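# Sort boxes: full ones into tote, empties to desks

## Task

Every box in the room that has contents must end up entirely inside the tote, and every box that is empty must be returned to the desk it belongs to. The robot must not topple or be left leaning, and each placement must stay put on its own, without the robot holding it there.

## Robot and tools

Robot: a Hello Robot Stretch 4, a single-arm mobile manipulator about 1.6 m tall. It has an omni-wheel base (rim within 0.23 m of the base origin), a lift on a vertical mast, an arm that telescopes forward, a three-joint wrist and a two-finger gripper. Cameras: head_camera, head_left_camera, head_right_camera (fisheye) and wrist_camera. Loose objects may occasionally get nudged by something other than the robot.

Frames: the base frame sits on the floor under the base centre, x forward, y left, z up. hand_pose is reported in it: a point between the open fingertips; with all wrist joints at zero its axes line up with the base frame. The printed hand position may be slightly wrong. The odometry frame is the base frame where the scene began; base_odometry counts wheel rotation only, so slipping looks like travel. Heading runs -3.142 to 3.142, left positive.

execute_actions: argument actions is a list holding one action or none (empty just reports state and pictures). Optional cameras is a list of names from head_camera, head_left_camera, head_right_camera, wrist_camera, all; omitted, null or ["all"] gives every camera, [] gives none. An action contains base, joints or both, plus optional pace and contact_limits; or it is {"end_of_arm": "enable_torque"} by itself. Base and joint motions start together and may finish at different times.
- base: exactly one key, each a relative offset from where the base last reported itself. translate_m: straight drive in metres, forward positive, -2 to 2. strafe_m: sideways in metres, left positive, -2 to 2. rotate_rad: turn in place in radians, counter-clockwise positive, -3.2 to 3.2.
- joints: absolute targets keyed by name. lift_m 0 to 1.2 m; arm_m 0 to 0.55 m extension; wrist_yaw_rad -1.134 to 4.276 (0 forward, positive left, 3.14 stowed back, above 3.4 the arm may obstruct); wrist_pitch_rad -1.117 to 4.259 (0 level, 1.57 pointing down); wrist_roll_rad -1.117 to 4.259 (0 fingers level, positive turns clockwise viewed from behind); gripper_m -0.038 to 0.141 m fingertip gap (negative means fingers squeeze each other). Done tolerances: ±0.004 for lift, arm and gripper, ±0.02 for yaw and roll, ±0.05 for pitch. An out-of-range joint target is clipped and reported; any other bad value or unknown key rejects the whole call and nothing moves.
- pace: slow, default, fast or max; base up to 0.1/0.3/0.4/0.6 m/s and 1/2/3/4 rad/s. With lift above 0.2 the base is slowed further, down to 0.3 m/s and 1 rad/s at full height.
- contact_limits: only arm_m, 0 (gentlest) to 0.75 (firmest), default 0.5; the arm halts when it pushes past that.
A single action runs at most 15 s. Anything omitted from an action may still be driving toward an earlier target without the status showing it. If a call reports a stop, remaining motion calls in that same reply are skipped.

wait: seconds from 0 to 10; commands nothing and returns the same report as an empty action.
zoom_image: camera plus region [x0, y0, x1, y1] in pixels of that camera's latest full image, origin at top-left, at most 504 by 504.
finished_scene: scene number; ends the scene permanently once the last command has settled and reports success. Only call it when the boxes are placed and stable. Replying without any tool call also ends things.

Result lines: base_status and joint_status describe how each commanded motion ended: done (base done only means wheels turned as commanded), off_target (stopped short, may still push), contact_stop_at_<key> (hit something; that part goes slack, a slack lift may sag under load and slack wheels may roll), limit_stop_at_<name> (a built-in limit), time_out, torque_fault. After these stops the old target is dropped. limit_stop_at_tilt means a lean over 6 degrees: lift, arm and wheels go slack until it eases. limit_stop_at_own_body means a joint nearly hit the robot; move it away, not toward. This tends to happen with pitch below -0.2 combined with roll below -0.4 or above 4. on_its_own lists what the call did not command; its held at value is a target, not a position. lidar_m: 12 distances in metres, sector 1 straight ahead and then counter-clockwise in 30 degree steps (4 left, 7 behind, 10 right); "-" is nothing seen or closer than 0.25 m; it sees roughly 0.15 m up to robot height, misses clear objects and thin legs. wrist_depth_mm: 7x7 grid of median depths, 100 to 2000 mm, read from top-left. turned_by_wheels vs turned_by_imu differing by over about 0.1 rad signals a collision or slip. base_tilt gives forward/right lean in degrees with a fixed offset up to 1.5. motor_effort gives percent of maximum with the action's peak in brackets; wheel effort positive means turning right; a load in a level gripper shifts wrist_pitch effort away from 0.

Gripping: command a gap smaller than the object; the further below its width, the harder the squeeze and the more it is pulled in (up to a third of the difference). Neither the reported gap nor done proves a grasp; look for a clear gripper effort change at targets of 0 or more, and check images. If fingertips stick on a surface below, raise the lift.

Start of scene: unfold the wrist by sending lift_m 0.4 with wrist_yaw_rad 0 together.

Avoid: driving or turning with over 1 kg held and arm_m above 0.2, especially at fast or max; steady shoves or pulls with the gripper, worse when high or with high contact limits; pressing the gripper into things with base or arm moves, which trips a wrist torque_fault (fix with {"end_of_arm": "enable_torque"}); dropping, slamming or knocking over objects; leaving a box resting only against the gripper. Fewer, efficient motions are better.

Each tool is called in YAML: its name, and indented under it one key for each argument.

## Session

execute_actions:
  actions: []

Scene clock: 0.00 s.
base_odometry: x=+0.000 y=+0.000 heading=+0.000 (m, m, rad; odometry frame)
turned_by_wheels: +0.000 (rad since the last result)
turned_by_imu: +0.000 (rad since the last result)
base_tilt: forward=+0.8 right=-0.1 (deg)
lidar_m: 1.00 0.99 1.22 2.22 1.24 0.76 0.68 0.70 0.80 0.68 0.71 0.87
base_status: not commanded
joint_positions: lift_m=+0.209 arm_m=-0.001 wrist_yaw_rad=+3.036 wrist_pitch_rad=-0.009 wrist_roll_rad=-0.004 gripper_m=+0.057
joint_status: not commanded
motor_effort: lift_m=+20 arm_m=-1 wrist_yaw_rad=-1 wrist_pitch_rad=-5 wrist_roll_rad=+0 gripper_m=-3 wheel_0=+0 wheel_1=-1 wheel_2=+0 (%)
hand_pose: x=-0.1073 y=+0.1174 z=+0.3898 quat_wxyz=(+0.053, +0.004, -0.002, +0.999) (m; base frame)
wrist_depth_mm: 134 139 809 891 946 1025 1138 / 110 139 820 891 960 1025 1138 / 115 140 831 891 960 1042 1138 / 136 185 831 904 960 1042 1138 / 732 778 831 891 960 1042 1160 / 741 768 200 891 198 1060 1160 / 750 768 831 112 931 976 976
pictures: head_camera, head_left_camera, head_right_camera, wrist_camera
Images, in order (width x height): head_camera 420x560, head_left_camera 420x672, head_right_camera 420x672, wrist_camera 616x392.

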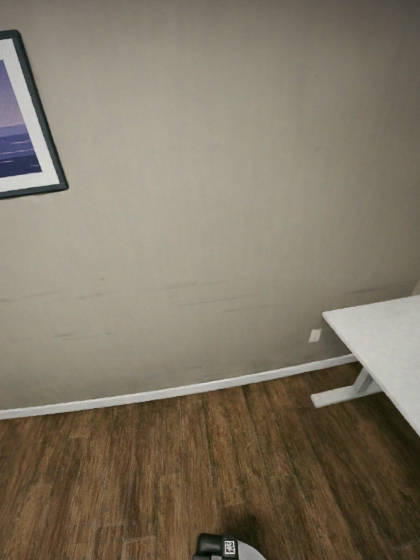

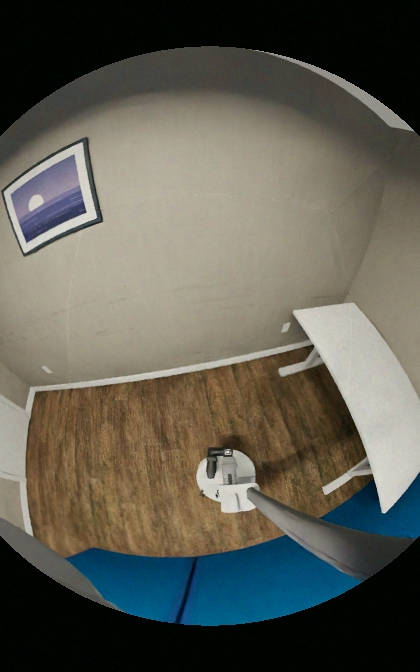

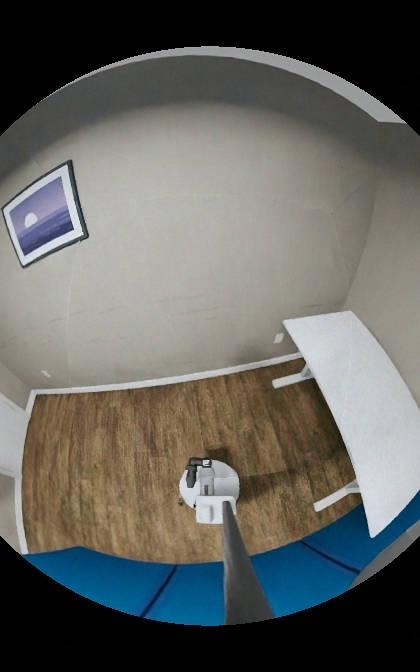

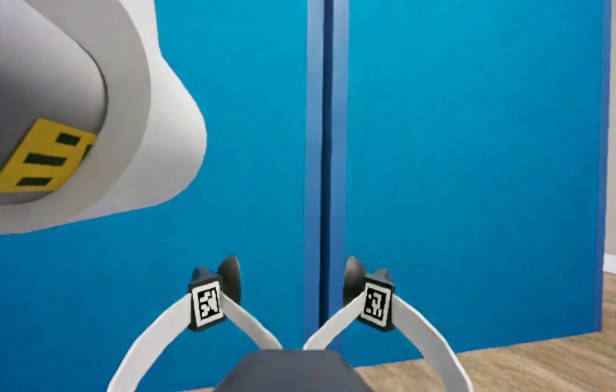

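execute_actions:
  actions:
    - {"base":{"rotate_rad":1.7}}
  cameras: ["head_left_camera"]

execute_actions:
  actions:
    - {"base":{"translate_m":1.5},"pace":"fast"}
  cameras: []

execute_actions:
  actions:
    - {"base":{"rotate_rad":1.57}}
  cameras: ["head_left_camera","head_camera"]

Scene clock: 6.70 s.
base_odometry: x=+0.000 y=+0.000 heading=+1.700 (m, m, rad; odometry frame)
turned_by_wheels: +1.700 (rad since the last result)
turned_by_imu: +1.686 (rad since the last result)
base_tilt: forward=+0.5 right=+0.0 (deg)
lidar_m: 2.22 1.04 0.73 0.68 0.72 0.73 0.71 0.74 1.00 0.99 1.04 1.39
base_status: done
joint_positions: lift_m=+0.209 arm_m=-0.001 wrist_yaw_rad=+3.036 wrist_pitch_rad=-0.009 wrist_roll_rad=-0.004 gripper_m=+0.057
joint_status: not commanded
motor_effort: lift_m=+20(20) arm_m=-1(0) wrist_yaw_rad=-1(1) wrist_pitch_rad=-5(4) wrist_roll_rad=+1(1) gripper_m=-3(3) wheel_0=-1(4) wheel_1=-2(6) wheel_2=+0(7) (%)
hand_pose: x=-0.1073 y=+0.1174 z=+0.3898 quat_wxyz=(+0.053, +0.004, -0.002, +0.999) (m; base frame)
wrist_depth_mm: 134 139 1576 1661 1618 1025 768 / 110 139 960 960 1060 960 759 / 115 140 1576 1618 1366 1025 768 / 136 185 1576 1661 1397 1008 768 / 1464 1537 1576 1661 1366 1008 759 / 1366 1366 200 1397 198 1008 750 / 931 891 960 112 931 931 750
pictures: head_left_camera
Images, in order (width x height): head_left_camera 420x672.

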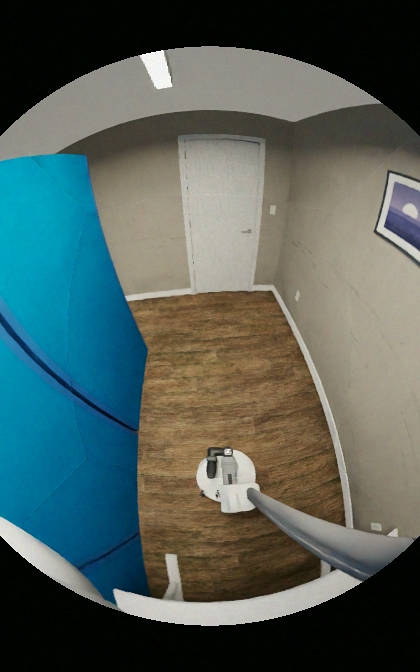

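Scene clock: 11.73 s.
base_odometry: x=-0.193 y=+1.488 heading=+1.700 (m, m, rad; odometry frame)
turned_by_wheels: +0.000 (rad since the last result)
turned_by_imu: -0.001 (rad since the last result)
base_tilt: forward=+0.7 right=-0.1 (deg)
lidar_m: 0.72 0.74 1.07 0.88 0.79 1.05 2.65 1.41 1.01 0.94 0.96 0.77
base_status: done
joint_positions: lift_m=+0.209 arm_m=-0.001 wrist_yaw_rad=+3.036 wrist_pitch_rad=-0.009 wrist_roll_rad=-0.004 gripper_m=+0.057
joint_status: not commanded
motor_effort: lift_m=+20(20) arm_m=-1(1) wrist_yaw_rad=-1(1) wrist_pitch_rad=-4(6) wrist_roll_rad=+1(1) gripper_m=-3(5) wheel_0=+0(7) wheel_1=+2(7) wheel_2=+2(13) (%)
hand_pose: x=-0.1073 y=+0.1174 z=+0.3898 quat_wxyz=(+0.053, +0.004, -0.002, +0.999) (m; base frame)
wrist_depth_mm: 134 139 - - 1756 1118 831 / 110 139 - - 1756 1118 820 / 115 140 - - 1808 1118 820 / 136 185 - - 1756 1098 820 / 1921 - - - 1576 1098 820 / 1336 1366 200 1397 199 1098 820 / 931 891 960 112 946 946 820
pictures: none
No camera images: the call's "cameras" was empty. Leave "cameras" out to get every camera's image.

Scene clock: 13.80 s.
base_odometry: x=-0.193 y=+1.488 heading=-3.014 (m, m, rad; odometry frame)
turned_by_wheels: +1.569 (rad since the last result)
turned_by_imu: +1.558 (rad since the last result)
base_tilt: forward=+0.5 right=-0.1 (deg)
lidar_m: 0.85 0.79 1.08 2.20 1.40 1.01 0.93 0.98 0.78 0.72 0.76 1.07
base_status: done
joint_positions: lift_m=+0.209 arm_m=-0.001 wrist_yaw_rad=+3.036 wrist_pitch_rad=-0.009 wrist_roll_rad=-0.004 gripper_m=+0.057
joint_status: not commanded
motor_effort: lift_m=+20(20) arm_m=-1(0) wrist_yaw_rad=-1(1) wrist_pitch_rad=-5(5) wrist_roll_rad=+1(1) gripper_m=-5(2) wheel_0=-3(9) wheel_1=-3(6) wheel_2=+0(8) (%)
hand_pose: x=-0.1073 y=+0.1174 z=+0.3898 quat_wxyz=(+0.053, +0.004, -0.002, +0.999) (m; base frame)
wrist_depth_mm: 134 139 1078 1098 1138 1182 1255 / 110 139 1060 1098 1138 1182 1255 / 115 140 1060 1118 1160 1205 1255 / 136 185 1078 1118 1160 1205 1255 / 1008 1042 1078 1118 1160 1205 1281 / 991 1042 199 1118 198 1205 1255 / 931 891 960 112 946 976 976
pictures: head_camera, head_left_camera
Images, in order (width x height): head_camera 420x560, head_left_camera 420x672.

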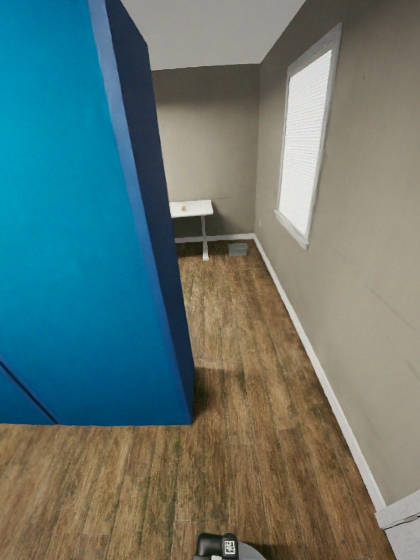

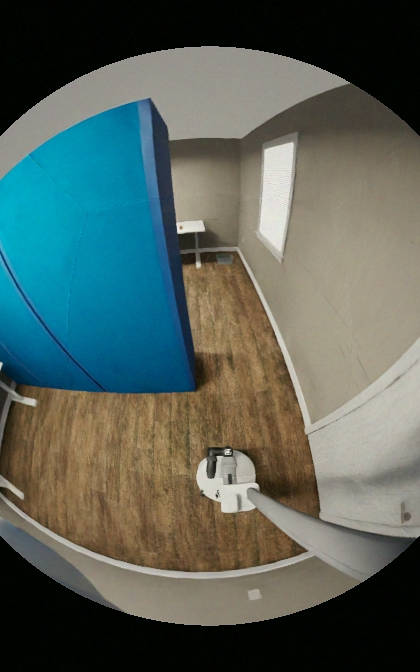

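execute_actions:
  actions:
    - {"base":{"rotate_rad":0.07}}
  cameras: []

execute_actions:
  actions:
    - {"base":{"strafe_m":-0.3}}
  cameras: ["head_camera"]

execute_actions:
  actions:
    - {"base":{"translate_m":1.7}}
  cameras: ["head_left_camera","head_camera"]

Scene clock: 18.33 s.
base_odometry: x=-0.193 y=+1.488 heading=-2.944 (m, m, rad; odometry frame)
turned_by_wheels: +0.070 (rad since the last result)
turned_by_imu: +0.069 (rad since the last result)
base_tilt: forward=+0.7 right=-0.1 (deg)
lidar_m: 0.77 0.79 1.14 2.20 1.29 0.98 0.94 1.00 0.76 0.70 0.75 1.12
base_status: done
joint_positions: lift_m=+0.209 arm_m=-0.001 wrist_yaw_rad=+3.036 wrist_pitch_rad=-0.009 wrist_roll_rad=-0.004 gripper_m=+0.057
joint_status: not commanded
motor_effort: lift_m=+20(20) arm_m=+0(1) wrist_yaw_rad=-1(1) wrist_pitch_rad=-6(5) wrist_roll_rad=+2(1) gripper_m=-4(6) wheel_0=-2(3) wheel_1=-4(8) wheel_2=+0(5) (%)
hand_pose: x=-0.1073 y=+0.1174 z=+0.3898 quat_wxyz=(+0.053, +0.004, -0.002, +0.999) (m; base frame)
wrist_depth_mm: 134 139 1042 1078 1098 1138 1160 / 110 139 1060 1078 1118 1138 1160 / 115 140 1078 1098 1118 1138 1182 / 136 185 1078 1098 1118 1138 1182 / 1042 1042 1078 1098 1118 1182 1205 / 1025 1042 200 1098 198 1160 1182 / 931 878 960 112 946 991 991
pictures: none
No camera images: the call's "cameras" was empty. Leave "cameras" out to get every camera's image.

Scene clock: 20.67 s.
base_odometry: x=-0.252 y=+1.782 heading=-2.944 (m, m, rad; odometry frame)
turned_by_wheels: +0.000 (rad since the last result)
turned_by_imu: +0.000 (rad since the last result)
base_tilt: forward=+0.6 right=-0.2 (deg)
lidar_m: 2.08 0.89 1.13 2.51 1.31 0.99 0.94 0.57 0.43 0.42 0.45 0.67
base_status: done
joint_positions: lift_m=+0.209 arm_m=-0.001 wrist_yaw_rad=+3.036 wrist_pitch_rad=-0.009 wrist_roll_rad=-0.004 gripper_m=+0.057
joint_status: not commanded
motor_effort: lift_m=+20(20) arm_m=-1(1) wrist_yaw_rad=-1(1) wrist_pitch_rad=-6(5) wrist_roll_rad=+0(2) gripper_m=-4(6) wheel_0=+0(10) wheel_1=-2(13) wheel_2=+0(0) (%)
hand_pose: x=-0.1073 y=+0.1174 z=+0.3898 quat_wxyz=(+0.053, +0.004, -0.002, +0.999) (m; base frame)
wrist_depth_mm: 134 139 1060 1078 1118 1138 1160 / 110 139 1078 1098 1118 1138 1160 / 115 140 1078 1098 1160 1160 1160 / 136 185 1078 1098 1138 1160 1182 / 976 1060 1078 1118 1118 1160 1182 / 976 1078 199 1098 199 1182 1182 / 878 891 960 112 946 976 976
pictures: head_camera
Images, in order (width x height): head_camera 420x560.

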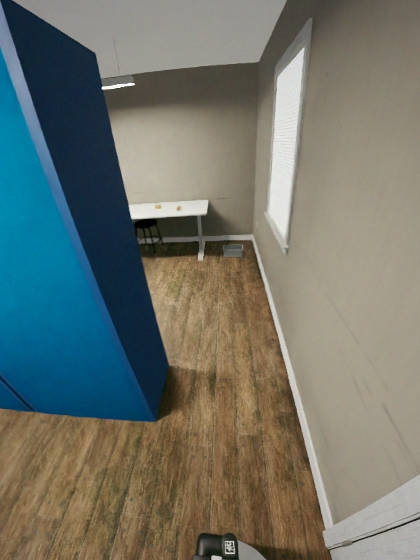

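Scene clock: 27.83 s.
base_odometry: x=-1.919 y=+1.448 heading=-2.944 (m, m, rad; odometry frame)
turned_by_wheels: +0.000 (rad since the last result)
turned_by_imu: -0.002 (rad since the last result)
base_tilt: forward=+0.8 right=-0.3 (deg)
lidar_m: 1.33 1.38 1.97 1.68 0.67 0.64 1.75 0.72 0.53 0.47 0.52 0.71
base_status: done
joint_positions: lift_m=+0.209 arm_m=-0.001 wrist_yaw_rad=+3.036 wrist_pitch_rad=-0.009 wrist_roll_rad=-0.004 gripper_m=+0.057
joint_status: not commanded
motor_effort: lift_m=+20(20) arm_m=-1(1) wrist_yaw_rad=-1(1) wrist_pitch_rad=-5(7) wrist_roll_rad=+3(1) gripper_m=-4(3) wheel_0=+2(7) wheel_1=+4(5) wheel_2=+0(10) (%)
hand_pose: x=-0.1073 y=+0.1174 z=+0.3898 quat_wxyz=(+0.053, +0.004, -0.002, +0.999) (m; base frame)
wrist_depth_mm: 134 139 - - 1060 699 1138 / 110 139 - - 1042 691 1118 / 115 140 - - 1042 654 809 / 136 185 - - 1025 683 1138 / 1078 1756 - - 931 732 1160 / 1078 1366 199 1430 199 732 1138 / 931 878 946 112 917 683 809
pictures: head_camera, head_left_camera
Images, in order (width x height): head_camera 420x560, head_left_camera 420x672.

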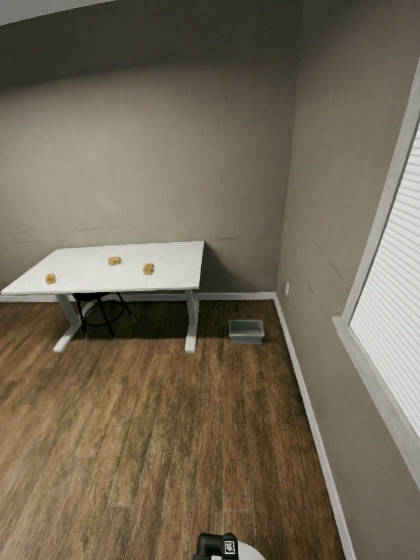

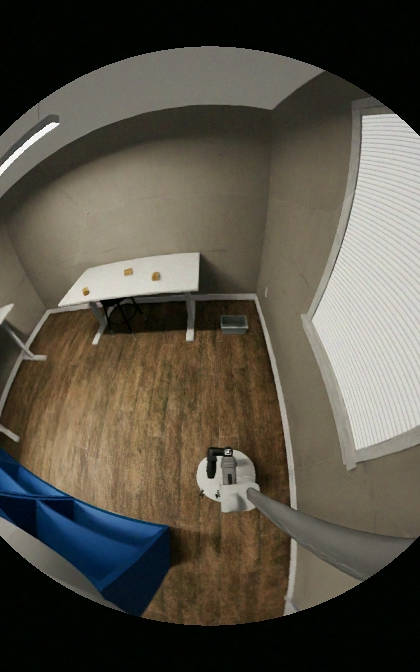

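execute_actions:
  actions:
    - {"base":{"translate_m":0.5},"joints":{"lift_m":0.8,"wrist_yaw_rad":1.6,"wrist_pitch_rad":0.2,"gripper_m":0.14}}
  cameras: ["wrist_camera"]

execute_actions:
  actions:
    - {"base":{"strafe_m":0.5},"joints":{"wrist_yaw_rad":0,"wrist_pitch_rad":0.4}}

Scene clock: 33.83 s.
base_odometry: x=-2.409 y=+1.349 heading=-2.943 (m, m, rad; odometry frame)
turned_by_wheels: +0.001 (rad since the last result)
turned_by_imu: -0.001 (rad since the last result)
base_tilt: forward=+0.7 right=-0.4 (deg)
lidar_m: 0.83 0.84 1.20 2.41 1.36 1.04 1.93 0.68 0.52 0.47 0.52 0.80
base_status: done
joint_positions: lift_m=+0.800 arm_m=-0.001 wrist_yaw_rad=+1.600 wrist_pitch_rad=+0.202 wrist_roll_rad=-0.004 gripper_m=+0.140
joint_status: all done
motor_effort: lift_m=+23(18) arm_m=-1(1) wrist_yaw_rad=-2(3) wrist_pitch_rad=-6(6) wrist_roll_rad=+2(1) gripper_m=-2(7) wheel_0=+2(5) wheel_1=+3(9) wheel_2=+2(9) (%)
hand_pose: x=+0.2494 y=+0.2851 z=+0.9201 quat_wxyz=(+0.693, -0.074, +0.069, +0.714) (m; base frame)
wrist_depth_mm: - - - - - - - / - - - - - - - / - - - - - - - / - - - - - - 1336 / - - - - - - 960 / 1863 196 1863 1983 1808 1808 1618 / 1499 1537 1537 112 1576 1537 1537
pictures: wrist_camera
camera_calibration (this result's frames):
wrist_camera: T_world_to_cam=[[0.99951, -0.00868262, 0.0300834, -0.282417], [0.0273281, -0.227059, -0.973498, 1.00983], [0.0152832, 0.973842, -0.22671, 0.156406], [0, 0, 0, 1]] pos_world=[0.252291, 0.0745245, 1.02703]
Images, in order (width x height): wrist_camera 616x392.

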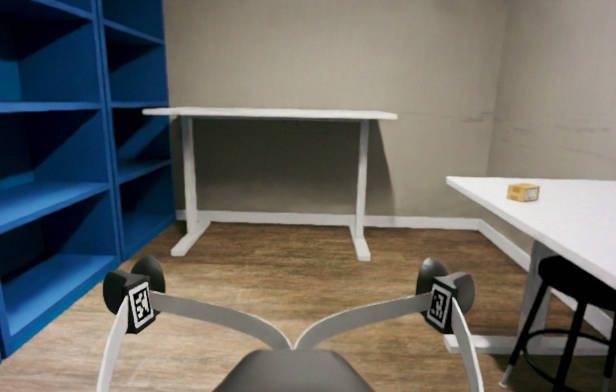

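Scene clock: 36.83 s.
base_odometry: x=-2.311 y=+0.859 heading=-2.943 (m, m, rad; odometry frame)
turned_by_wheels: +0.000 (rad since the last result)
turned_by_imu: -0.003 (rad since the last result)
base_tilt: forward=+0.8 right=-0.2 (deg)
lidar_m: 0.78 0.82 1.20 1.90 1.33 0.98 0.94 1.43 1.04 0.99 1.03 0.85
base_status: done
joint_positions: lift_m=+0.800 arm_m=-0.001 wrist_yaw_rad=+0.000 wrist_pitch_rad=+0.402 wrist_roll_rad=-0.004 gripper_m=+0.140
joint_status: all done
motor_effort: lift_m=+23(23) arm_m=-1(1) wrist_yaw_rad=-2(4) wrist_pitch_rad=-5(4) wrist_roll_rad=+0(1) gripper_m=-3(1) wheel_0=+1(11) wheel_1=+0(10) wheel_2=+1(2) (%)
hand_pose: x=+0.4358 y=-0.0873 z=+0.8651 quat_wxyz=(+0.980, -0.002, +0.200, +0.001) (m; base frame)
wrist_depth_mm: 1255 1255 1255 1255 1229 1229 1255 / 1308 1336 1336 1308 1336 1308 1336 / 904 917 866 960 1078 1397 1366 / 676 683 699 707 723 1499 1430 / 1281 1618 1618 1618 1618 1618 1430 / 1366 196 1397 1397 1397 1430 1397 / 1138 1205 1229 112 1255 1182 1229
pictures: head_camera, head_left_camera, head_right_camera, wrist_camera
camera_calibration (this result's frames):
wrist_camera: T_world_to_cam=[[-0.0309653, -0.998834, 0.0370396, -0.113714], [-0.416502, -0.0207923, -0.908897, 1.02226], [0.908607, -0.0435713, -0.415372, 0.18877], [0, 0, 0, 1]] pos_world=[0.250733, -0.0841014, 1.01175]
Images, in order (width x height): head_camera 420x560, head_left_camera 420x672, head_right_camera 420x672, wrist_camera 616x392.

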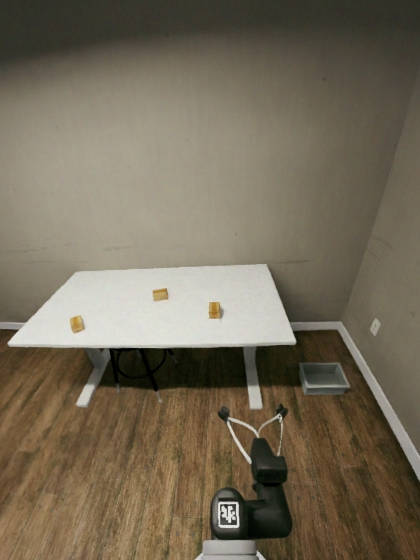

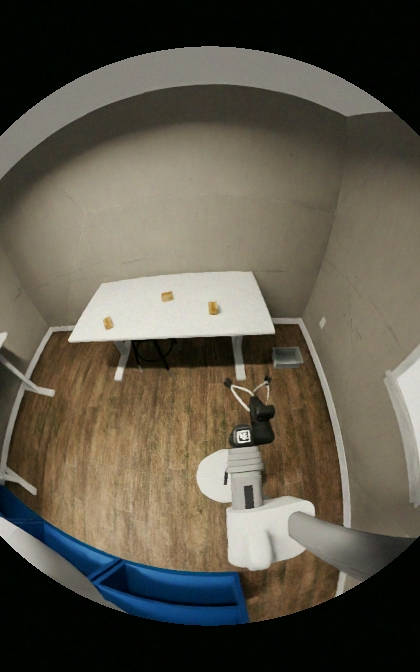

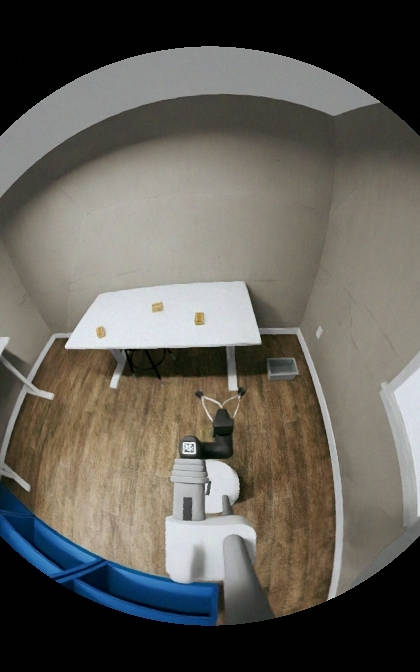

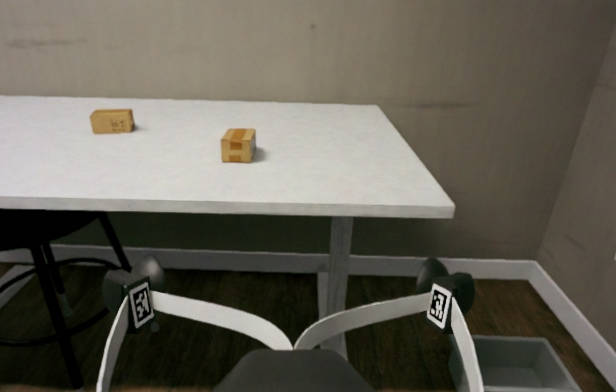

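execute_actions:
  actions:
    - {"base":{"strafe_m":0.125},"joints":{"lift_m":0.72}}
  cameras: []

execute_actions:
  actions:
    - {"base":{"translate_m":0.35},"joints":{"arm_m":0.17}}
  cameras: ["wrist_camera","head_camera"]

Scene clock: 42.50 s.
base_odometry: x=-2.286 y=+0.737 heading=-2.943 (m, m, rad; odometry frame)
turned_by_wheels: +0.000 (rad since the last result)
turned_by_imu: -0.001 (rad since the last result)
base_tilt: forward=+0.6 right=+0.0 (deg)
lidar_m: 0.79 0.85 1.19 1.79 1.33 0.97 0.95 1.63 1.17 1.12 1.18 0.86
base_status: done
joint_positions: lift_m=+0.720 arm_m=-0.001 wrist_yaw_rad=+0.000 wrist_pitch_rad=+0.402 wrist_roll_rad=-0.004 gripper_m=+0.140
joint_status: all done
motor_effort: lift_m=+17(20) arm_m=-1(0) wrist_yaw_rad=-1(2) wrist_pitch_rad=-4(4) wrist_roll_rad=+1(1) gripper_m=-3(2) wheel_0=-3(7) wheel_1=+2(11) wheel_2=+1(2) (%)
hand_pose: x=+0.4358 y=-0.0874 z=+0.7856 quat_wxyz=(+0.980, -0.002, +0.200, +0.000) (m; base frame)
wrist_depth_mm: 1281 1255 1255 1255 1229 1229 1255 / 1098 1118 1160 1229 1281 1336 1336 / 647 661 676 691 707 723 1397 / 820 1078 1537 1537 1499 1499 1499 / 1537 1229 1618 1576 1537 1618 1537 / 1205 196 1255 1336 1182 1255 1397 / 1078 1098 1118 112 1118 1078 1118
pictures: none
No camera images: the call's "cameras" was empty. Leave "cameras" out to get every camera's image.

Scene clock: 45.17 s.
base_odometry: x=-2.629 y=+0.668 heading=-2.943 (m, m, rad; odometry frame)
turned_by_wheels: +0.001 (rad since the last result)
turned_by_imu: +0.000 (rad since the last result)
base_tilt: forward=+0.6 right=-0.1 (deg)
lidar_m: 0.44 0.50 0.66 1.79 1.81 1.33 1.28 1.63 1.17 1.13 0.89 0.49
base_status: done
joint_positions: lift_m=+0.720 arm_m=+0.169 wrist_yaw_rad=+0.000 wrist_pitch_rad=+0.402 wrist_roll_rad=-0.004 gripper_m=+0.140
joint_status: all done
motor_effort: lift_m=+17(17) arm_m=+6(9) wrist_yaw_rad=-2(2) wrist_pitch_rad=-4(5) wrist_roll_rad=+0(1) gripper_m=-3(1) wheel_0=+2(9) wheel_1=+3(7) wheel_2=+1(9) (%)
hand_pose: x=+0.6053 y=-0.0874 z=+0.7856 quat_wxyz=(+0.980, -0.002, +0.200, +0.000) (m; base frame)
wrist_depth_mm: 778 778 778 768 768 768 768 / 831 820 831 820 831 820 820 / 640 647 661 683 699 723 866 / 439 459 466 473 484 492 500 / 349 355 345 289 370 373 377 / 286 196 273 273 277 290 303 / 241 243 246 112 250 245 254
pictures: head_camera, wrist_camera
camera_calibration (this result's frames):
wrist_camera: T_world_to_cam=[[-0.0311454, -0.998828, 0.0370407, -0.105461], [-0.416538, -0.0207166, -0.908882, 1.02053], [0.908585, -0.0437364, -0.415405, 0.0018241], [0, 0, 0, 1]] pos_world=[0.420148, -0.084116, 0.932206]
Images, in order (width x height): head_camera 420x560, wrist_camera 616x392.

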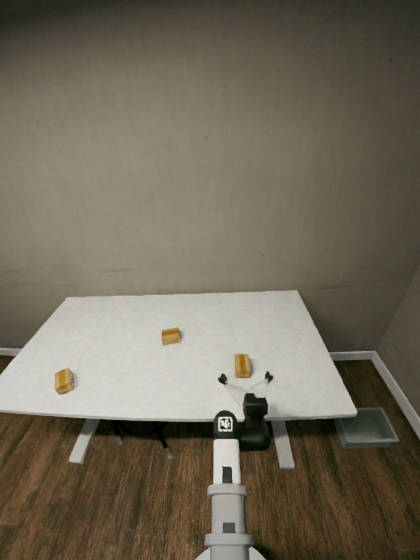

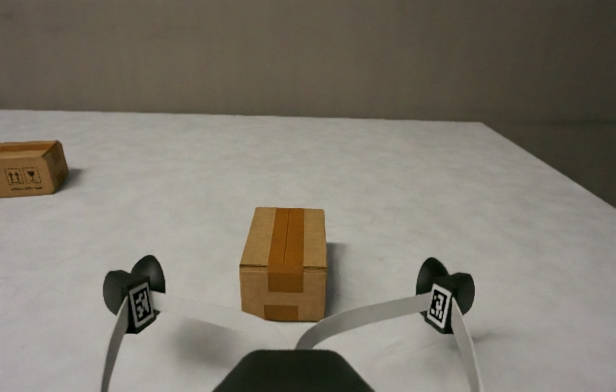

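execute_actions:
  actions:
    - {"joints":{"lift_m":0.69,"arm_m":0.245}}
  cameras: ["wrist_camera"]

execute_actions:
  actions:
    - {"joints":{"gripper_m":0.01}}
  cameras: []

execute_actions:
  actions:
    - {"joints":{"lift_m":0.73},"pace":"slow"}
  cameras: ["wrist_camera"]

Scene clock: 50.80 s.
base_odometry: x=-2.629 y=+0.668 heading=-2.943 (m, m, rad; odometry frame)
turned_by_wheels: +0.000 (rad since the last result)
turned_by_imu: -0.001 (rad since the last result)
base_tilt: forward=+0.5 right=-0.2 (deg)
lidar_m: 0.46 0.48 0.68 1.76 1.79 1.34 1.27 1.62 1.19 1.14 0.88 0.48
base_status: not commanded
joint_positions: lift_m=+0.690 arm_m=+0.244 wrist_yaw_rad=+0.000 wrist_pitch_rad=+0.402 wrist_roll_rad=-0.004 gripper_m=+0.140
joint_status: all done
motor_effort: lift_m=+17(19) arm_m=+6(6) wrist_yaw_rad=-1(0) wrist_pitch_rad=-5(5) wrist_roll_rad=+1(1) gripper_m=-2(1) wheel_0=+2(2) wheel_1=+4(3) wheel_2=+1(1) (%)
hand_pose: x=+0.6802 y=-0.0874 z=+0.7556 quat_wxyz=(+0.980, -0.002, +0.200, +0.000) (m; base frame)
wrist_depth_mm: 707 715 699 707 699 715 699 / 741 750 759 750 750 741 741 / 544 554 569 585 597 615 788 / 384 394 397 407 410 418 424 / 298 301 293 222 315 319 324 / 243 196 185 180 236 247 258 / 205 206 196 112 213 208 216
pictures: wrist_camera
camera_calibration (this result's frames):
wrist_camera: T_world_to_cam=[[-0.0312094, -0.998826, 0.0370419, -0.10199], [-0.416569, -0.0206896, -0.908869, 1.0245], [0.908568, -0.0437958, -0.415434, -0.0787289], [0, 0, 0, 1]] pos_world=[0.495124, -0.0841213, 0.90221]
Images, in order (width x height): wrist_camera 616x392.

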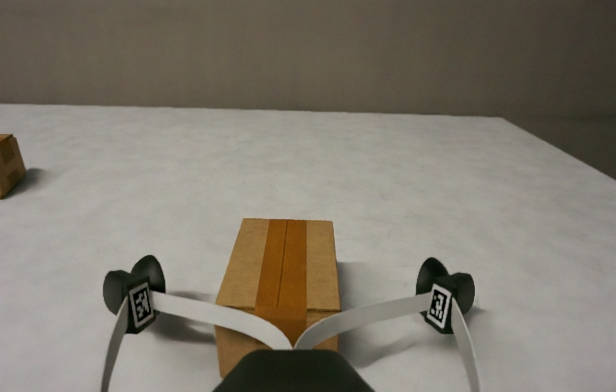

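Scene clock: 53.07 s.
base_odometry: x=-2.629 y=+0.668 heading=-2.943 (m, m, rad; odometry frame)
turned_by_wheels: +0.000 (rad since the last result)
turned_by_imu: +0.000 (rad since the last result)
base_tilt: forward=+0.6 right=-0.4 (deg)
lidar_m: 0.46 0.49 0.68 1.78 1.78 1.34 1.29 1.64 1.20 1.13 0.91 0.48
base_status: not commanded
joint_positions: lift_m=+0.690 arm_m=+0.244 wrist_yaw_rad=+0.000 wrist_pitch_rad=+0.406 wrist_roll_rad=-0.004 gripper_m=+0.010
joint_status: all done
motor_effort: lift_m=+18(18) arm_m=+6(6) wrist_yaw_rad=-1(3) wrist_pitch_rad=-15(16) wrist_roll_rad=+1(1) gripper_m=-24(22) wheel_0=+2(2) wheel_1=+4(4) wheel_2=+1(1) (%)
hand_pose: x=+0.6798 y=-0.0874 z=+0.7546 quat_wxyz=(+0.980, -0.002, +0.201, +0.000) (m; base frame)
wrist_depth_mm: 707 707 707 707 699 699 699 / 750 741 750 750 750 750 741 / 525 539 549 564 574 591 778 / 379 382 389 397 402 410 415 / 294 298 287 212 309 314 315 / 239 242 181 172 187 253 255 / 203 194 200 112 211 200 213
pictures: none
No camera images: the call's "cameras" was empty. Leave "cameras" out to get every camera's image.

Scene clock: 54.23 s.
base_odometry: x=-2.629 y=+0.668 heading=-2.943 (m, m, rad; odometry frame)
turned_by_wheels: +0.000 (rad since the last result)
turned_by_imu: +0.000 (rad since the last result)
base_tilt: forward=+0.6 right=-0.3 (deg)
lidar_m: 0.44 0.47 0.67 1.79 1.78 1.34 1.29 1.64 1.18 1.13 0.90 0.47
base_status: not commanded
joint_positions: lift_m=+0.730 arm_m=+0.244 wrist_yaw_rad=+0.000 wrist_pitch_rad=+0.406 wrist_roll_rad=-0.004 gripper_m=+0.010
joint_status: all done
motor_effort: lift_m=+25(27) arm_m=+6(6) wrist_yaw_rad=-2(1) wrist_pitch_rad=-15(16) wrist_roll_rad=+1(1) gripper_m=-25(23) wheel_0=+2(2) wheel_1=+4(3) wheel_2=+1(1) (%)
hand_pose: x=+0.6798 y=-0.0874 z=+0.7940 quat_wxyz=(+0.979, -0.002, +0.201, +0.000) (m; base frame)
wrist_depth_mm: 707 707 707 707 707 699 699 / 759 750 750 750 750 750 741 / 654 668 676 699 707 732 788 / 436 469 477 484 496 500 512 / 362 364 353 211 379 384 387 / 294 297 181 172 187 309 314 / 249 237 246 112 258 245 262
pictures: wrist_camera
camera_calibration (this result's frames):
wrist_camera: T_world_to_cam=[[-0.0310626, -0.998827, 0.0371563, -0.103614], [-0.419891, -0.0206947, -0.907339, 1.0603], [0.907043, -0.0437859, -0.418755, -0.0587166], [0, 0, 0, 1]] pos_world=[0.495252, -0.0841203, 0.941317]
Images, in order (width x height): wrist_camera 616x392.

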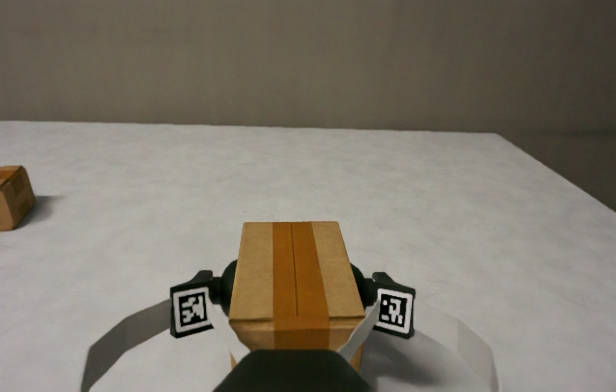

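execute_actions:
  actions:
    - {"joints":{"lift_m":0.688},"pace":"slow"}
  cameras: []

execute_actions:
  actions:
    - {"joints":{"gripper_m":0.141}}
  cameras: []

execute_actions:
  actions:
    - {"joints":{"lift_m":0.76}}
  cameras: []

execute_actions:
  actions:
    - {"base":{"strafe_m":0.28},"joints":{"wrist_yaw_rad":0.2}}
  cameras: ["wrist_camera","head_camera"]

Scene clock: 60.60 s.
base_odometry: x=-2.629 y=+0.668 heading=-2.943 (m, m, rad; odometry frame)
turned_by_wheels: +0.000 (rad since the last result)
turned_by_imu: -0.001 (rad since the last result)
base_tilt: forward=+0.6 right=+0.0 (deg)
lidar_m: 0.45 0.48 0.67 1.77 1.79 1.35 1.29 1.66 1.19 1.14 0.89 0.50
base_status: not commanded
joint_positions: lift_m=+0.688 arm_m=+0.244 wrist_yaw_rad=+0.000 wrist_pitch_rad=+0.406 wrist_roll_rad=-0.004 gripper_m=+0.010
joint_status: all done
motor_effort: lift_m=+18(27) arm_m=+6(6) wrist_yaw_rad=-1(1) wrist_pitch_rad=-16(16) wrist_roll_rad=+1(1) gripper_m=-24(26) wheel_0=+2(2) wheel_1=+4(3) wheel_2=+1(1) (%)
hand_pose: x=+0.6798 y=-0.0874 z=+0.7525 quat_wxyz=(+0.979, -0.002, +0.201, +0.000) (m; base frame)
wrist_depth_mm: 707 707 707 699 699 699 699 / 750 741 741 750 741 750 732 / 525 535 539 559 569 585 768 / 373 377 384 392 397 404 410 / 290 294 285 213 306 309 312 / 236 239 181 171 187 250 252 / 200 191 198 112 208 197 211
pictures: none
No camera images: the call's "cameras" was empty. Leave "cameras" out to get every camera's image.

Scene clock: 62.90 s.
base_odometry: x=-2.629 y=+0.668 heading=-2.943 (m, m, rad; odometry frame)
turned_by_wheels: +0.000 (rad since the last result)
turned_by_imu: +0.000 (rad since the last result)
base_tilt: forward=+0.6 right=-0.2 (deg)
lidar_m: 0.46 0.49 0.68 1.77 1.79 1.34 1.28 1.63 1.16 1.15 0.92 0.49
base_status: not commanded
joint_positions: lift_m=+0.688 arm_m=+0.244 wrist_yaw_rad=+0.000 wrist_pitch_rad=+0.402 wrist_roll_rad=-0.004 gripper_m=+0.141
joint_status: all done
motor_effort: lift_m=+18(18) arm_m=+7(6) wrist_yaw_rad=+0(1) wrist_pitch_rad=-4(15) wrist_roll_rad=+1(1) gripper_m=-1(23) wheel_0=+2(2) wheel_1=+4(3) wheel_2=+1(1) (%)
hand_pose: x=+0.6802 y=-0.0875 z=+0.7536 quat_wxyz=(+0.980, -0.002, +0.200, +0.000) (m; base frame)
wrist_depth_mm: 707 707 707 707 707 699 699 / 750 750 750 750 741 741 741 / 539 549 564 574 591 609 778 / 379 387 394 399 404 415 424 / 296 298 290 218 310 315 319 / 241 196 186 181 233 236 256 / 202 200 201 112 211 206 214
pictures: none
No camera images: the call's "cameras" was empty. Leave "cameras" out to get every camera's image.

Scene clock: 64.17 s.
base_odometry: x=-2.629 y=+0.668 heading=-2.943 (m, m, rad; odometry frame)
turned_by_wheels: +0.000 (rad since the last result)
turned_by_imu: +0.000 (rad since the last result)
base_tilt: forward=+0.9 right=-0.2 (deg)
lidar_m: 0.45 0.47 0.68 1.78 1.81 1.35 1.29 1.65 1.19 1.14 0.90 0.48
base_status: not commanded
joint_positions: lift_m=+0.760 arm_m=+0.244 wrist_yaw_rad=+0.000 wrist_pitch_rad=+0.402 wrist_roll_rad=-0.004 gripper_m=+0.141
joint_status: all done
motor_effort: lift_m=+23(27) arm_m=+6(6) wrist_yaw_rad=+0(0) wrist_pitch_rad=-7(5) wrist_roll_rad=+1(1) gripper_m=-1(0) wheel_0=+2(2) wheel_1=+4(3) wheel_2=+1(1) (%)
hand_pose: x=+0.6802 y=-0.0875 z=+0.8251 quat_wxyz=(+0.980, -0.002, +0.200, +0.000) (m; base frame)
wrist_depth_mm: 707 707 707 707 699 707 699 / 759 750 750 750 750 741 732 / 759 788 778 778 768 788 788 / 539 549 559 564 580 585 820 / 399 424 430 433 439 445 452 / 340 196 334 281 330 338 362 / 287 282 293 112 298 293 303
pictures: none
No camera images: the call's "cameras" was empty. Leave "cameras" out to get every camera's image.

Scene clock: 66.43 s.
base_odometry: x=-2.574 y=+0.393 heading=-2.942 (m, m, rad; odometry frame)
turned_by_wheels: +0.000 (rad since the last result)
turned_by_imu: -0.002 (rad since the last result)
base_tilt: forward=+0.6 right=-0.1 (deg)
lidar_m: 0.46 0.50 0.66 1.48 1.58 1.32 1.29 1.38 1.49 1.42 0.66 0.49
base_status: done
joint_positions: lift_m=+0.760 arm_m=+0.244 wrist_yaw_rad=+0.200 wrist_pitch_rad=+0.402 wrist_roll_rad=-0.004 gripper_m=+0.141
joint_status: all done
motor_effort: lift_m=+22(23) arm_m=+6(7) wrist_yaw_rad=-1(4) wrist_pitch_rad=-4(5) wrist_roll_rad=+1(2) gripper_m=-2(1) wheel_0=-1(9) wheel_1=+2(13) wheel_2=+0(1) (%)
hand_pose: x=+0.6923 y=-0.0330 z=+0.8252 quat_wxyz=(+0.975, -0.022, +0.198, +0.098) (m; base frame)
wrist_depth_mm: 831 788 750 715 683 654 627 / 891 831 798 759 723 699 668 / 759 778 798 778 750 732 707 / 544 549 559 569 574 585 597 / 418 424 433 384 421 442 449 / 342 195 334 351 329 334 362 / 287 283 294 112 300 293 303
pictures: head_camera, wrist_camera
camera_calibration (this result's frames):
wrist_camera: T_world_to_cam=[[0.167595, -0.98516, 0.0370394, -0.187019], [-0.404117, -0.102921, -0.908899, 1.08263], [0.899223, 0.137359, -0.415369, -0.0460331], [0, 0, 0, 1]] pos_world=[0.510245, -0.0664964, 0.971804]
Images, in order (width x height): head_camera 420x560, wrist_camera 616x392.

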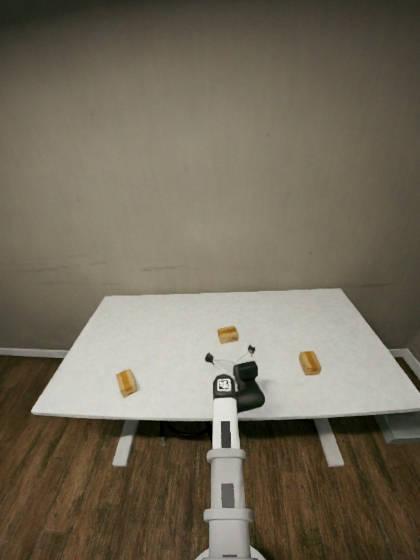

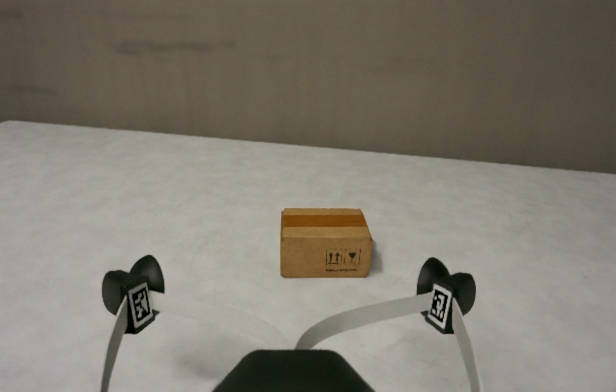

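execute_actions:
  actions:
    - {"joints":{"arm_m":0.405}}
  cameras: ["wrist_camera"]

execute_actions:
  actions:
    - {"joints":{"lift_m":0.69}}
  cameras: ["wrist_camera"]

Scene clock: 70.23 s.
base_odometry: x=-2.574 y=+0.393 heading=-2.942 (m, m, rad; odometry frame)
turned_by_wheels: +0.000 (rad since the last result)
turned_by_imu: -0.001 (rad since the last result)
base_tilt: forward=+0.7 right=-0.3 (deg)
lidar_m: 0.45 0.49 0.68 1.50 1.58 1.33 1.29 1.37 1.47 1.42 0.69 0.45
base_status: not commanded
joint_positions: lift_m=+0.760 arm_m=+0.404 wrist_yaw_rad=+0.200 wrist_pitch_rad=+0.402 wrist_roll_rad=-0.004 gripper_m=+0.141
joint_status: all done
motor_effort: lift_m=+22(22) arm_m=+7(7) wrist_yaw_rad=-1(1) wrist_pitch_rad=-4(5) wrist_roll_rad=+2(2) gripper_m=+0(1) wheel_0=-1(1) wheel_1=+1(1) wheel_2=+0(0) (%)
hand_pose: x=+0.8523 y=-0.0329 z=+0.8252 quat_wxyz=(+0.975, -0.022, +0.198, +0.098) (m; base frame)
wrist_depth_mm: 647 621 591 564 544 517 500 / 699 661 627 597 574 544 525 / 732 707 676 640 603 580 554 / 539 549 554 564 569 591 569 / 415 421 430 433 439 445 449 / 340 195 324 279 329 332 359 / 286 282 274 111 297 290 301
pictures: wrist_camera
camera_calibration (this result's frames):
wrist_camera: T_world_to_cam=[[0.167814, -0.985123, 0.0370409, -0.213957], [-0.404139, -0.103018, -0.908878, 1.14727], [0.899172, 0.137552, -0.415414, -0.189812], [0, 0, 0, 1]] pos_world=[0.670234, -0.0664751, 0.9718]
Images, in order (width x height): wrist_camera 616x392.

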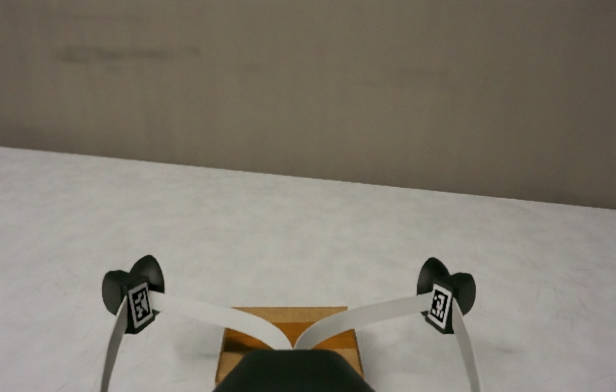

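Scene clock: 71.50 s.
base_odometry: x=-2.574 y=+0.393 heading=-2.942 (m, m, rad; odometry frame)
turned_by_wheels: +0.000 (rad since the last result)
turned_by_imu: +0.000 (rad since the last result)
base_tilt: forward=+0.7 right=-0.1 (deg)
lidar_m: 0.46 0.47 0.67 1.50 1.58 1.34 1.29 1.37 1.49 1.42 0.64 0.50
base_status: not commanded
joint_positions: lift_m=+0.690 arm_m=+0.404 wrist_yaw_rad=+0.200 wrist_pitch_rad=+0.402 wrist_roll_rad=-0.004 gripper_m=+0.141
joint_status: all done
motor_effort: lift_m=+17(18) arm_m=+7(6) wrist_yaw_rad=-1(1) wrist_pitch_rad=-4(5) wrist_roll_rad=+1(1) gripper_m=+1(2) wheel_0=-1(1) wheel_1=+2(1) wheel_2=+0(0) (%)
hand_pose: x=+0.8523 y=-0.0329 z=+0.7556 quat_wxyz=(+0.975, -0.022, +0.198, +0.098) (m; base frame)
wrist_depth_mm: 654 615 585 559 539 512 496 / 699 661 627 597 574 544 521 / 544 554 564 580 585 569 544 / 384 392 397 404 410 418 424 / 298 301 240 221 312 317 320 / 243 196 200 202 205 238 257 / 205 202 209 112 213 208 215
pictures: wrist_camera
camera_calibration (this result's frames):
wrist_camera: T_world_to_cam=[[0.167814, -0.985123, 0.0370409, -0.21138], [-0.404139, -0.103018, -0.908878, 1.08402], [0.899172, 0.137552, -0.415414, -0.218722], [0, 0, 0, 1]] pos_world=[0.670236, -0.0664751, 0.902212]
Images, in order (width x height): wrist_camera 616x392.

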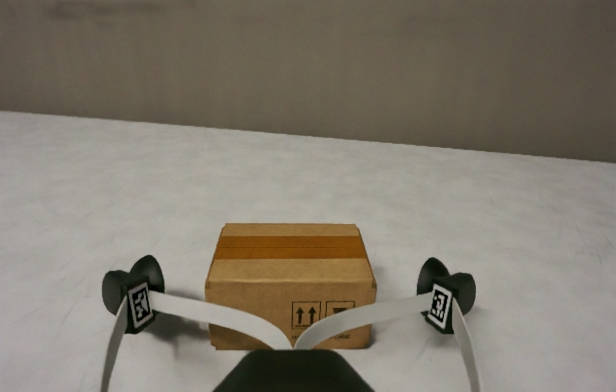

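execute_actions:
  actions:
    - {"joints":{"gripper_m":0.04}}
  cameras: []

execute_actions:
  actions:
    - {"joints":{"lift_m":0.72},"pace":"slow"}
  cameras: ["wrist_camera"]

Scene clock: 76.50 s.
base_odometry: x=-2.574 y=+0.393 heading=-2.942 (m, m, rad; odometry frame)
turned_by_wheels: +0.000 (rad since the last result)
turned_by_imu: -0.001 (rad since the last result)
base_tilt: forward=+0.7 right=-0.1 (deg)
lidar_m: 0.46 0.49 0.66 1.50 1.56 1.34 1.29 1.36 1.48 1.43 0.68 0.49
base_status: not commanded
joint_positions: lift_m=+0.690 arm_m=+0.404 wrist_yaw_rad=+0.200 wrist_pitch_rad=+0.402 wrist_roll_rad=-0.004 gripper_m=+0.040
joint_status: all done
motor_effort: lift_m=+17(17) arm_m=+7(6) wrist_yaw_rad=-1(1) wrist_pitch_rad=-5(4) wrist_roll_rad=+1(0) gripper_m=-22(25) wheel_0=-1(1) wheel_1=+1(1) wheel_2=+0(0) (%)
hand_pose: x=+0.8523 y=-0.0329 z=+0.7556 quat_wxyz=(+0.975, -0.022, +0.198, +0.098) (m; base frame)
wrist_depth_mm: 654 621 591 564 539 517 500 / 699 661 627 597 569 549 525 / 544 554 564 574 585 569 549 / 384 389 399 404 410 418 421 / 297 301 217 209 301 319 319 / 243 185 185 187 187 256 257 / 204 201 196 112 209 207 215
pictures: none
No camera images: the call's "cameras" was empty. Leave "cameras" out to get every camera's image.

Scene clock: 77.57 s.
base_odometry: x=-2.574 y=+0.393 heading=-2.942 (m, m, rad; odometry frame)
turned_by_wheels: +0.000 (rad since the last result)
turned_by_imu: +0.000 (rad since the last result)
base_tilt: forward=+0.6 right=+0.0 (deg)
lidar_m: 0.47 0.48 0.66 1.49 1.59 1.33 1.28 1.37 1.47 1.43 0.67 0.50
base_status: not commanded
joint_positions: lift_m=+0.720 arm_m=+0.404 wrist_yaw_rad=+0.200 wrist_pitch_rad=+0.402 wrist_roll_rad=-0.004 gripper_m=+0.040
joint_status: all done
motor_effort: lift_m=+23(25) arm_m=+6(6) wrist_yaw_rad=-1(1) wrist_pitch_rad=-4(7) wrist_roll_rad=+1(1) gripper_m=-22(20) wheel_0=-1(1) wheel_1=+1(1) wheel_2=+0(0) (%)
hand_pose: x=+0.8523 y=-0.0329 z=+0.7851 quat_wxyz=(+0.975, -0.022, +0.199, +0.098) (m; base frame)
wrist_depth_mm: 647 621 591 564 539 517 500 / 699 661 634 603 564 544 525 / 634 654 647 627 609 574 559 / 449 455 462 473 480 484 496 / 349 353 217 209 353 370 375 / 283 185 185 187 187 298 301 / 239 236 229 112 246 242 252
pictures: wrist_camera
camera_calibration (this result's frames):
wrist_camera: T_world_to_cam=[[0.167815, -0.985122, 0.0370421, -0.212474], [-0.404173, -0.103025, -0.908862, 1.11084], [0.899156, 0.137549, -0.415449, -0.206428], [0, 0, 0, 1]] pos_world=[0.670238, -0.0664748, 0.93171]
Images, in order (width x height): wrist_camera 616x392.

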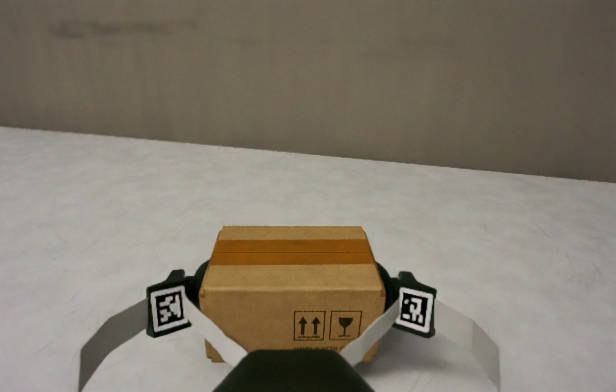

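execute_actions:
  actions:
    - {"joints":{"lift_m":0.688},"pace":"slow"}
  cameras: []

execute_actions:
  actions:
    - {"joints":{"gripper_m":0.141}}
  cameras: []

execute_actions:
  actions:
    - {"joints":{"lift_m":0.77}}
  cameras: []

execute_actions:
  actions:
    - {"base":{"strafe_m":0.22},"joints":{"wrist_yaw_rad":0.6,"arm_m":0.06}}
  cameras: ["wrist_camera","head_camera"]

Scene clock: 83.63 s.
base_odometry: x=-2.574 y=+0.393 heading=-2.942 (m, m, rad; odometry frame)
turned_by_wheels: +0.000 (rad since the last result)
turned_by_imu: -0.001 (rad since the last result)
base_tilt: forward=+0.7 right=-0.2 (deg)
lidar_m: 0.46 0.48 0.67 1.51 1.58 1.33 1.29 1.38 1.48 1.42 0.67 0.47
base_status: not commanded
joint_positions: lift_m=+0.688 arm_m=+0.404 wrist_yaw_rad=+0.200 wrist_pitch_rad=+0.402 wrist_roll_rad=-0.004 gripper_m=+0.040
joint_status: all done
motor_effort: lift_m=+17(25) arm_m=+7(6) wrist_yaw_rad=-1(2) wrist_pitch_rad=-6(5) wrist_roll_rad=+1(0) gripper_m=-23(22) wheel_0=-1(1) wheel_1=+1(2) wheel_2=+0(0) (%)
hand_pose: x=+0.8523 y=-0.0329 z=+0.7536 quat_wxyz=(+0.975, -0.022, +0.199, +0.098) (m; base frame)
wrist_depth_mm: 654 621 591 564 544 517 500 / 699 661 621 597 574 544 525 / 539 544 564 574 585 564 549 / 379 387 394 399 404 410 415 / 293 297 217 209 297 312 317 / 241 186 185 187 187 253 254 / 202 198 195 112 207 205 213
pictures: none
No camera images: the call's "cameras" was empty. Leave "cameras" out to get every camera's image.

Scene clock: 85.63 s.
base_odometry: x=-2.574 y=+0.393 heading=-2.942 (m, m, rad; odometry frame)
turned_by_wheels: +0.000 (rad since the last result)
turned_by_imu: +0.000 (rad since the last result)
base_tilt: forward=+0.6 right=-0.2 (deg)
lidar_m: 0.45 0.50 0.67 1.48 1.58 1.32 1.26 1.35 1.48 1.42 0.68 0.50
base_status: not commanded
joint_positions: lift_m=+0.688 arm_m=+0.404 wrist_yaw_rad=+0.200 wrist_pitch_rad=+0.402 wrist_roll_rad=-0.004 gripper_m=+0.141
joint_status: all done
motor_effort: lift_m=+17(17) arm_m=+6(7) wrist_yaw_rad=-1(1) wrist_pitch_rad=-4(6) wrist_roll_rad=+1(1) gripper_m=-1(22) wheel_0=-1(1) wheel_1=+2(1) wheel_2=+0(0) (%)
hand_pose: x=+0.8523 y=-0.0329 z=+0.7536 quat_wxyz=(+0.975, -0.022, +0.198, +0.098) (m; base frame)
wrist_depth_mm: 654 621 591 564 539 517 496 / 699 661 627 597 569 549 521 / 535 549 559 574 585 569 544 / 379 387 392 399 404 413 418 / 294 298 237 217 309 314 317 / 240 195 199 202 205 236 255 / 202 199 207 112 211 206 213
pictures: none
No camera images: the call's "cameras" was empty. Leave "cameras" out to get every camera's image.

Scene clock: 86.97 s.
base_odometry: x=-2.574 y=+0.393 heading=-2.942 (m, m, rad; odometry frame)
turned_by_wheels: +0.000 (rad since the last result)
turned_by_imu: +0.000 (rad since the last result)
base_tilt: forward=+0.4 right=-0.3 (deg)
lidar_m: 0.46 0.49 0.68 1.50 1.59 1.33 1.28 1.36 1.48 1.41 0.68 0.47
base_status: not commanded
joint_positions: lift_m=+0.770 arm_m=+0.404 wrist_yaw_rad=+0.200 wrist_pitch_rad=+0.402 wrist_roll_rad=-0.004 gripper_m=+0.141
joint_status: all done
motor_effort: lift_m=+23(24) arm_m=+6(6) wrist_yaw_rad=-1(1) wrist_pitch_rad=-5(5) wrist_roll_rad=+3(0) gripper_m=-1(1) wheel_0=-1(1) wheel_1=+1(1) wheel_2=+0(0) (%)
hand_pose: x=+0.8523 y=-0.0329 z=+0.8351 quat_wxyz=(+0.975, -0.022, +0.198, +0.098) (m; base frame)
wrist_depth_mm: 647 621 591 564 539 517 496 / 699 661 621 597 569 544 525 / 741 699 668 634 609 580 549 / 559 569 580 585 597 591 574 / 436 442 445 452 459 462 469 / 355 196 347 368 343 345 375 / 298 294 294 111 310 303 314
pictures: none
No camera images: the call's "cameras" was empty. Leave "cameras" out to get every camera's image.

Scene clock: 89.10 s.
base_odometry: x=-2.530 y=+0.178 heading=-2.942 (m, m, rad; odometry frame)
turned_by_wheels: +0.000 (rad since the last result)
turned_by_imu: -0.001 (rad since the last result)
base_tilt: forward=+0.8 right=-0.2 (deg)
lidar_m: 0.46 0.48 0.68 1.26 1.33 1.32 1.29 1.36 1.70 1.65 0.69 0.48
base_status: done
joint_positions: lift_m=+0.770 arm_m=+0.061 wrist_yaw_rad=+0.600 wrist_pitch_rad=+0.402 wrist_roll_rad=-0.004 gripper_m=+0.141
joint_status: all done
motor_effort: lift_m=+22(23) arm_m=-7(7) wrist_yaw_rad=-1(5) wrist_pitch_rad=-5(5) wrist_roll_rad=+1(1) gripper_m=-1(4) wheel_0=+0(8) wheel_1=+1(9) wheel_2=+0(1) (%)
hand_pose: x=+0.5005 y=+0.0778 z=+0.8351 quat_wxyz=(+0.936, -0.061, +0.190, +0.290) (m; base frame)
wrist_depth_mm: 1708 1499 1229 1042 917 798 723 / 1808 1618 1308 1118 946 842 759 / 1921 1756 1336 854 866 854 778 / 1863 580 585 597 603 615 627 / 459 445 430 418 462 466 469 / 1336 196 351 353 345 351 377 / 1182 1098 315 112 312 304 317
pictures: head_camera, wrist_camera
camera_calibration (this result's frames):
wrist_camera: T_world_to_cam=[[0.538257, -0.841966, 0.0370465, -0.242807], [-0.332236, -0.252381, -0.908803, 1.0011], [0.774531, 0.476861, -0.415578, 0.15151], [0, 0, 0, 1]] pos_world=[0.345947, -0.0240243, 0.981765]
Images, in order (width x height): head_camera 420x560, wrist_camera 616x392.

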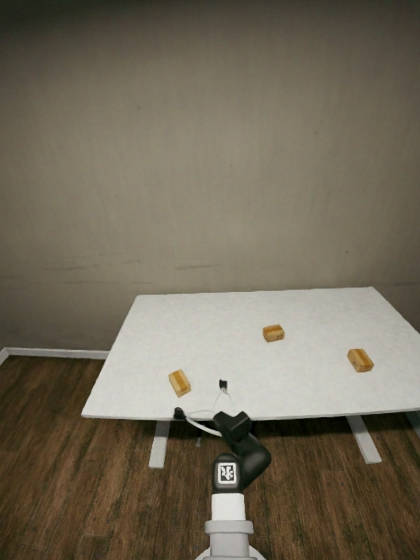

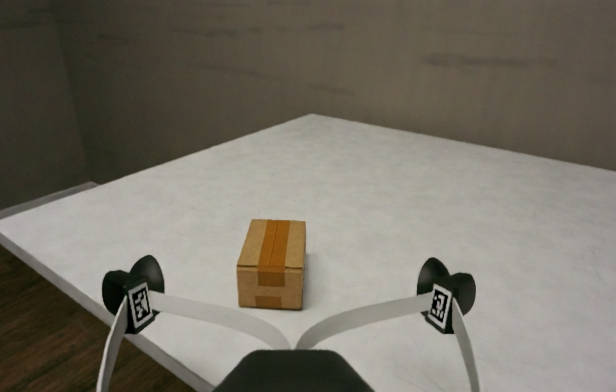

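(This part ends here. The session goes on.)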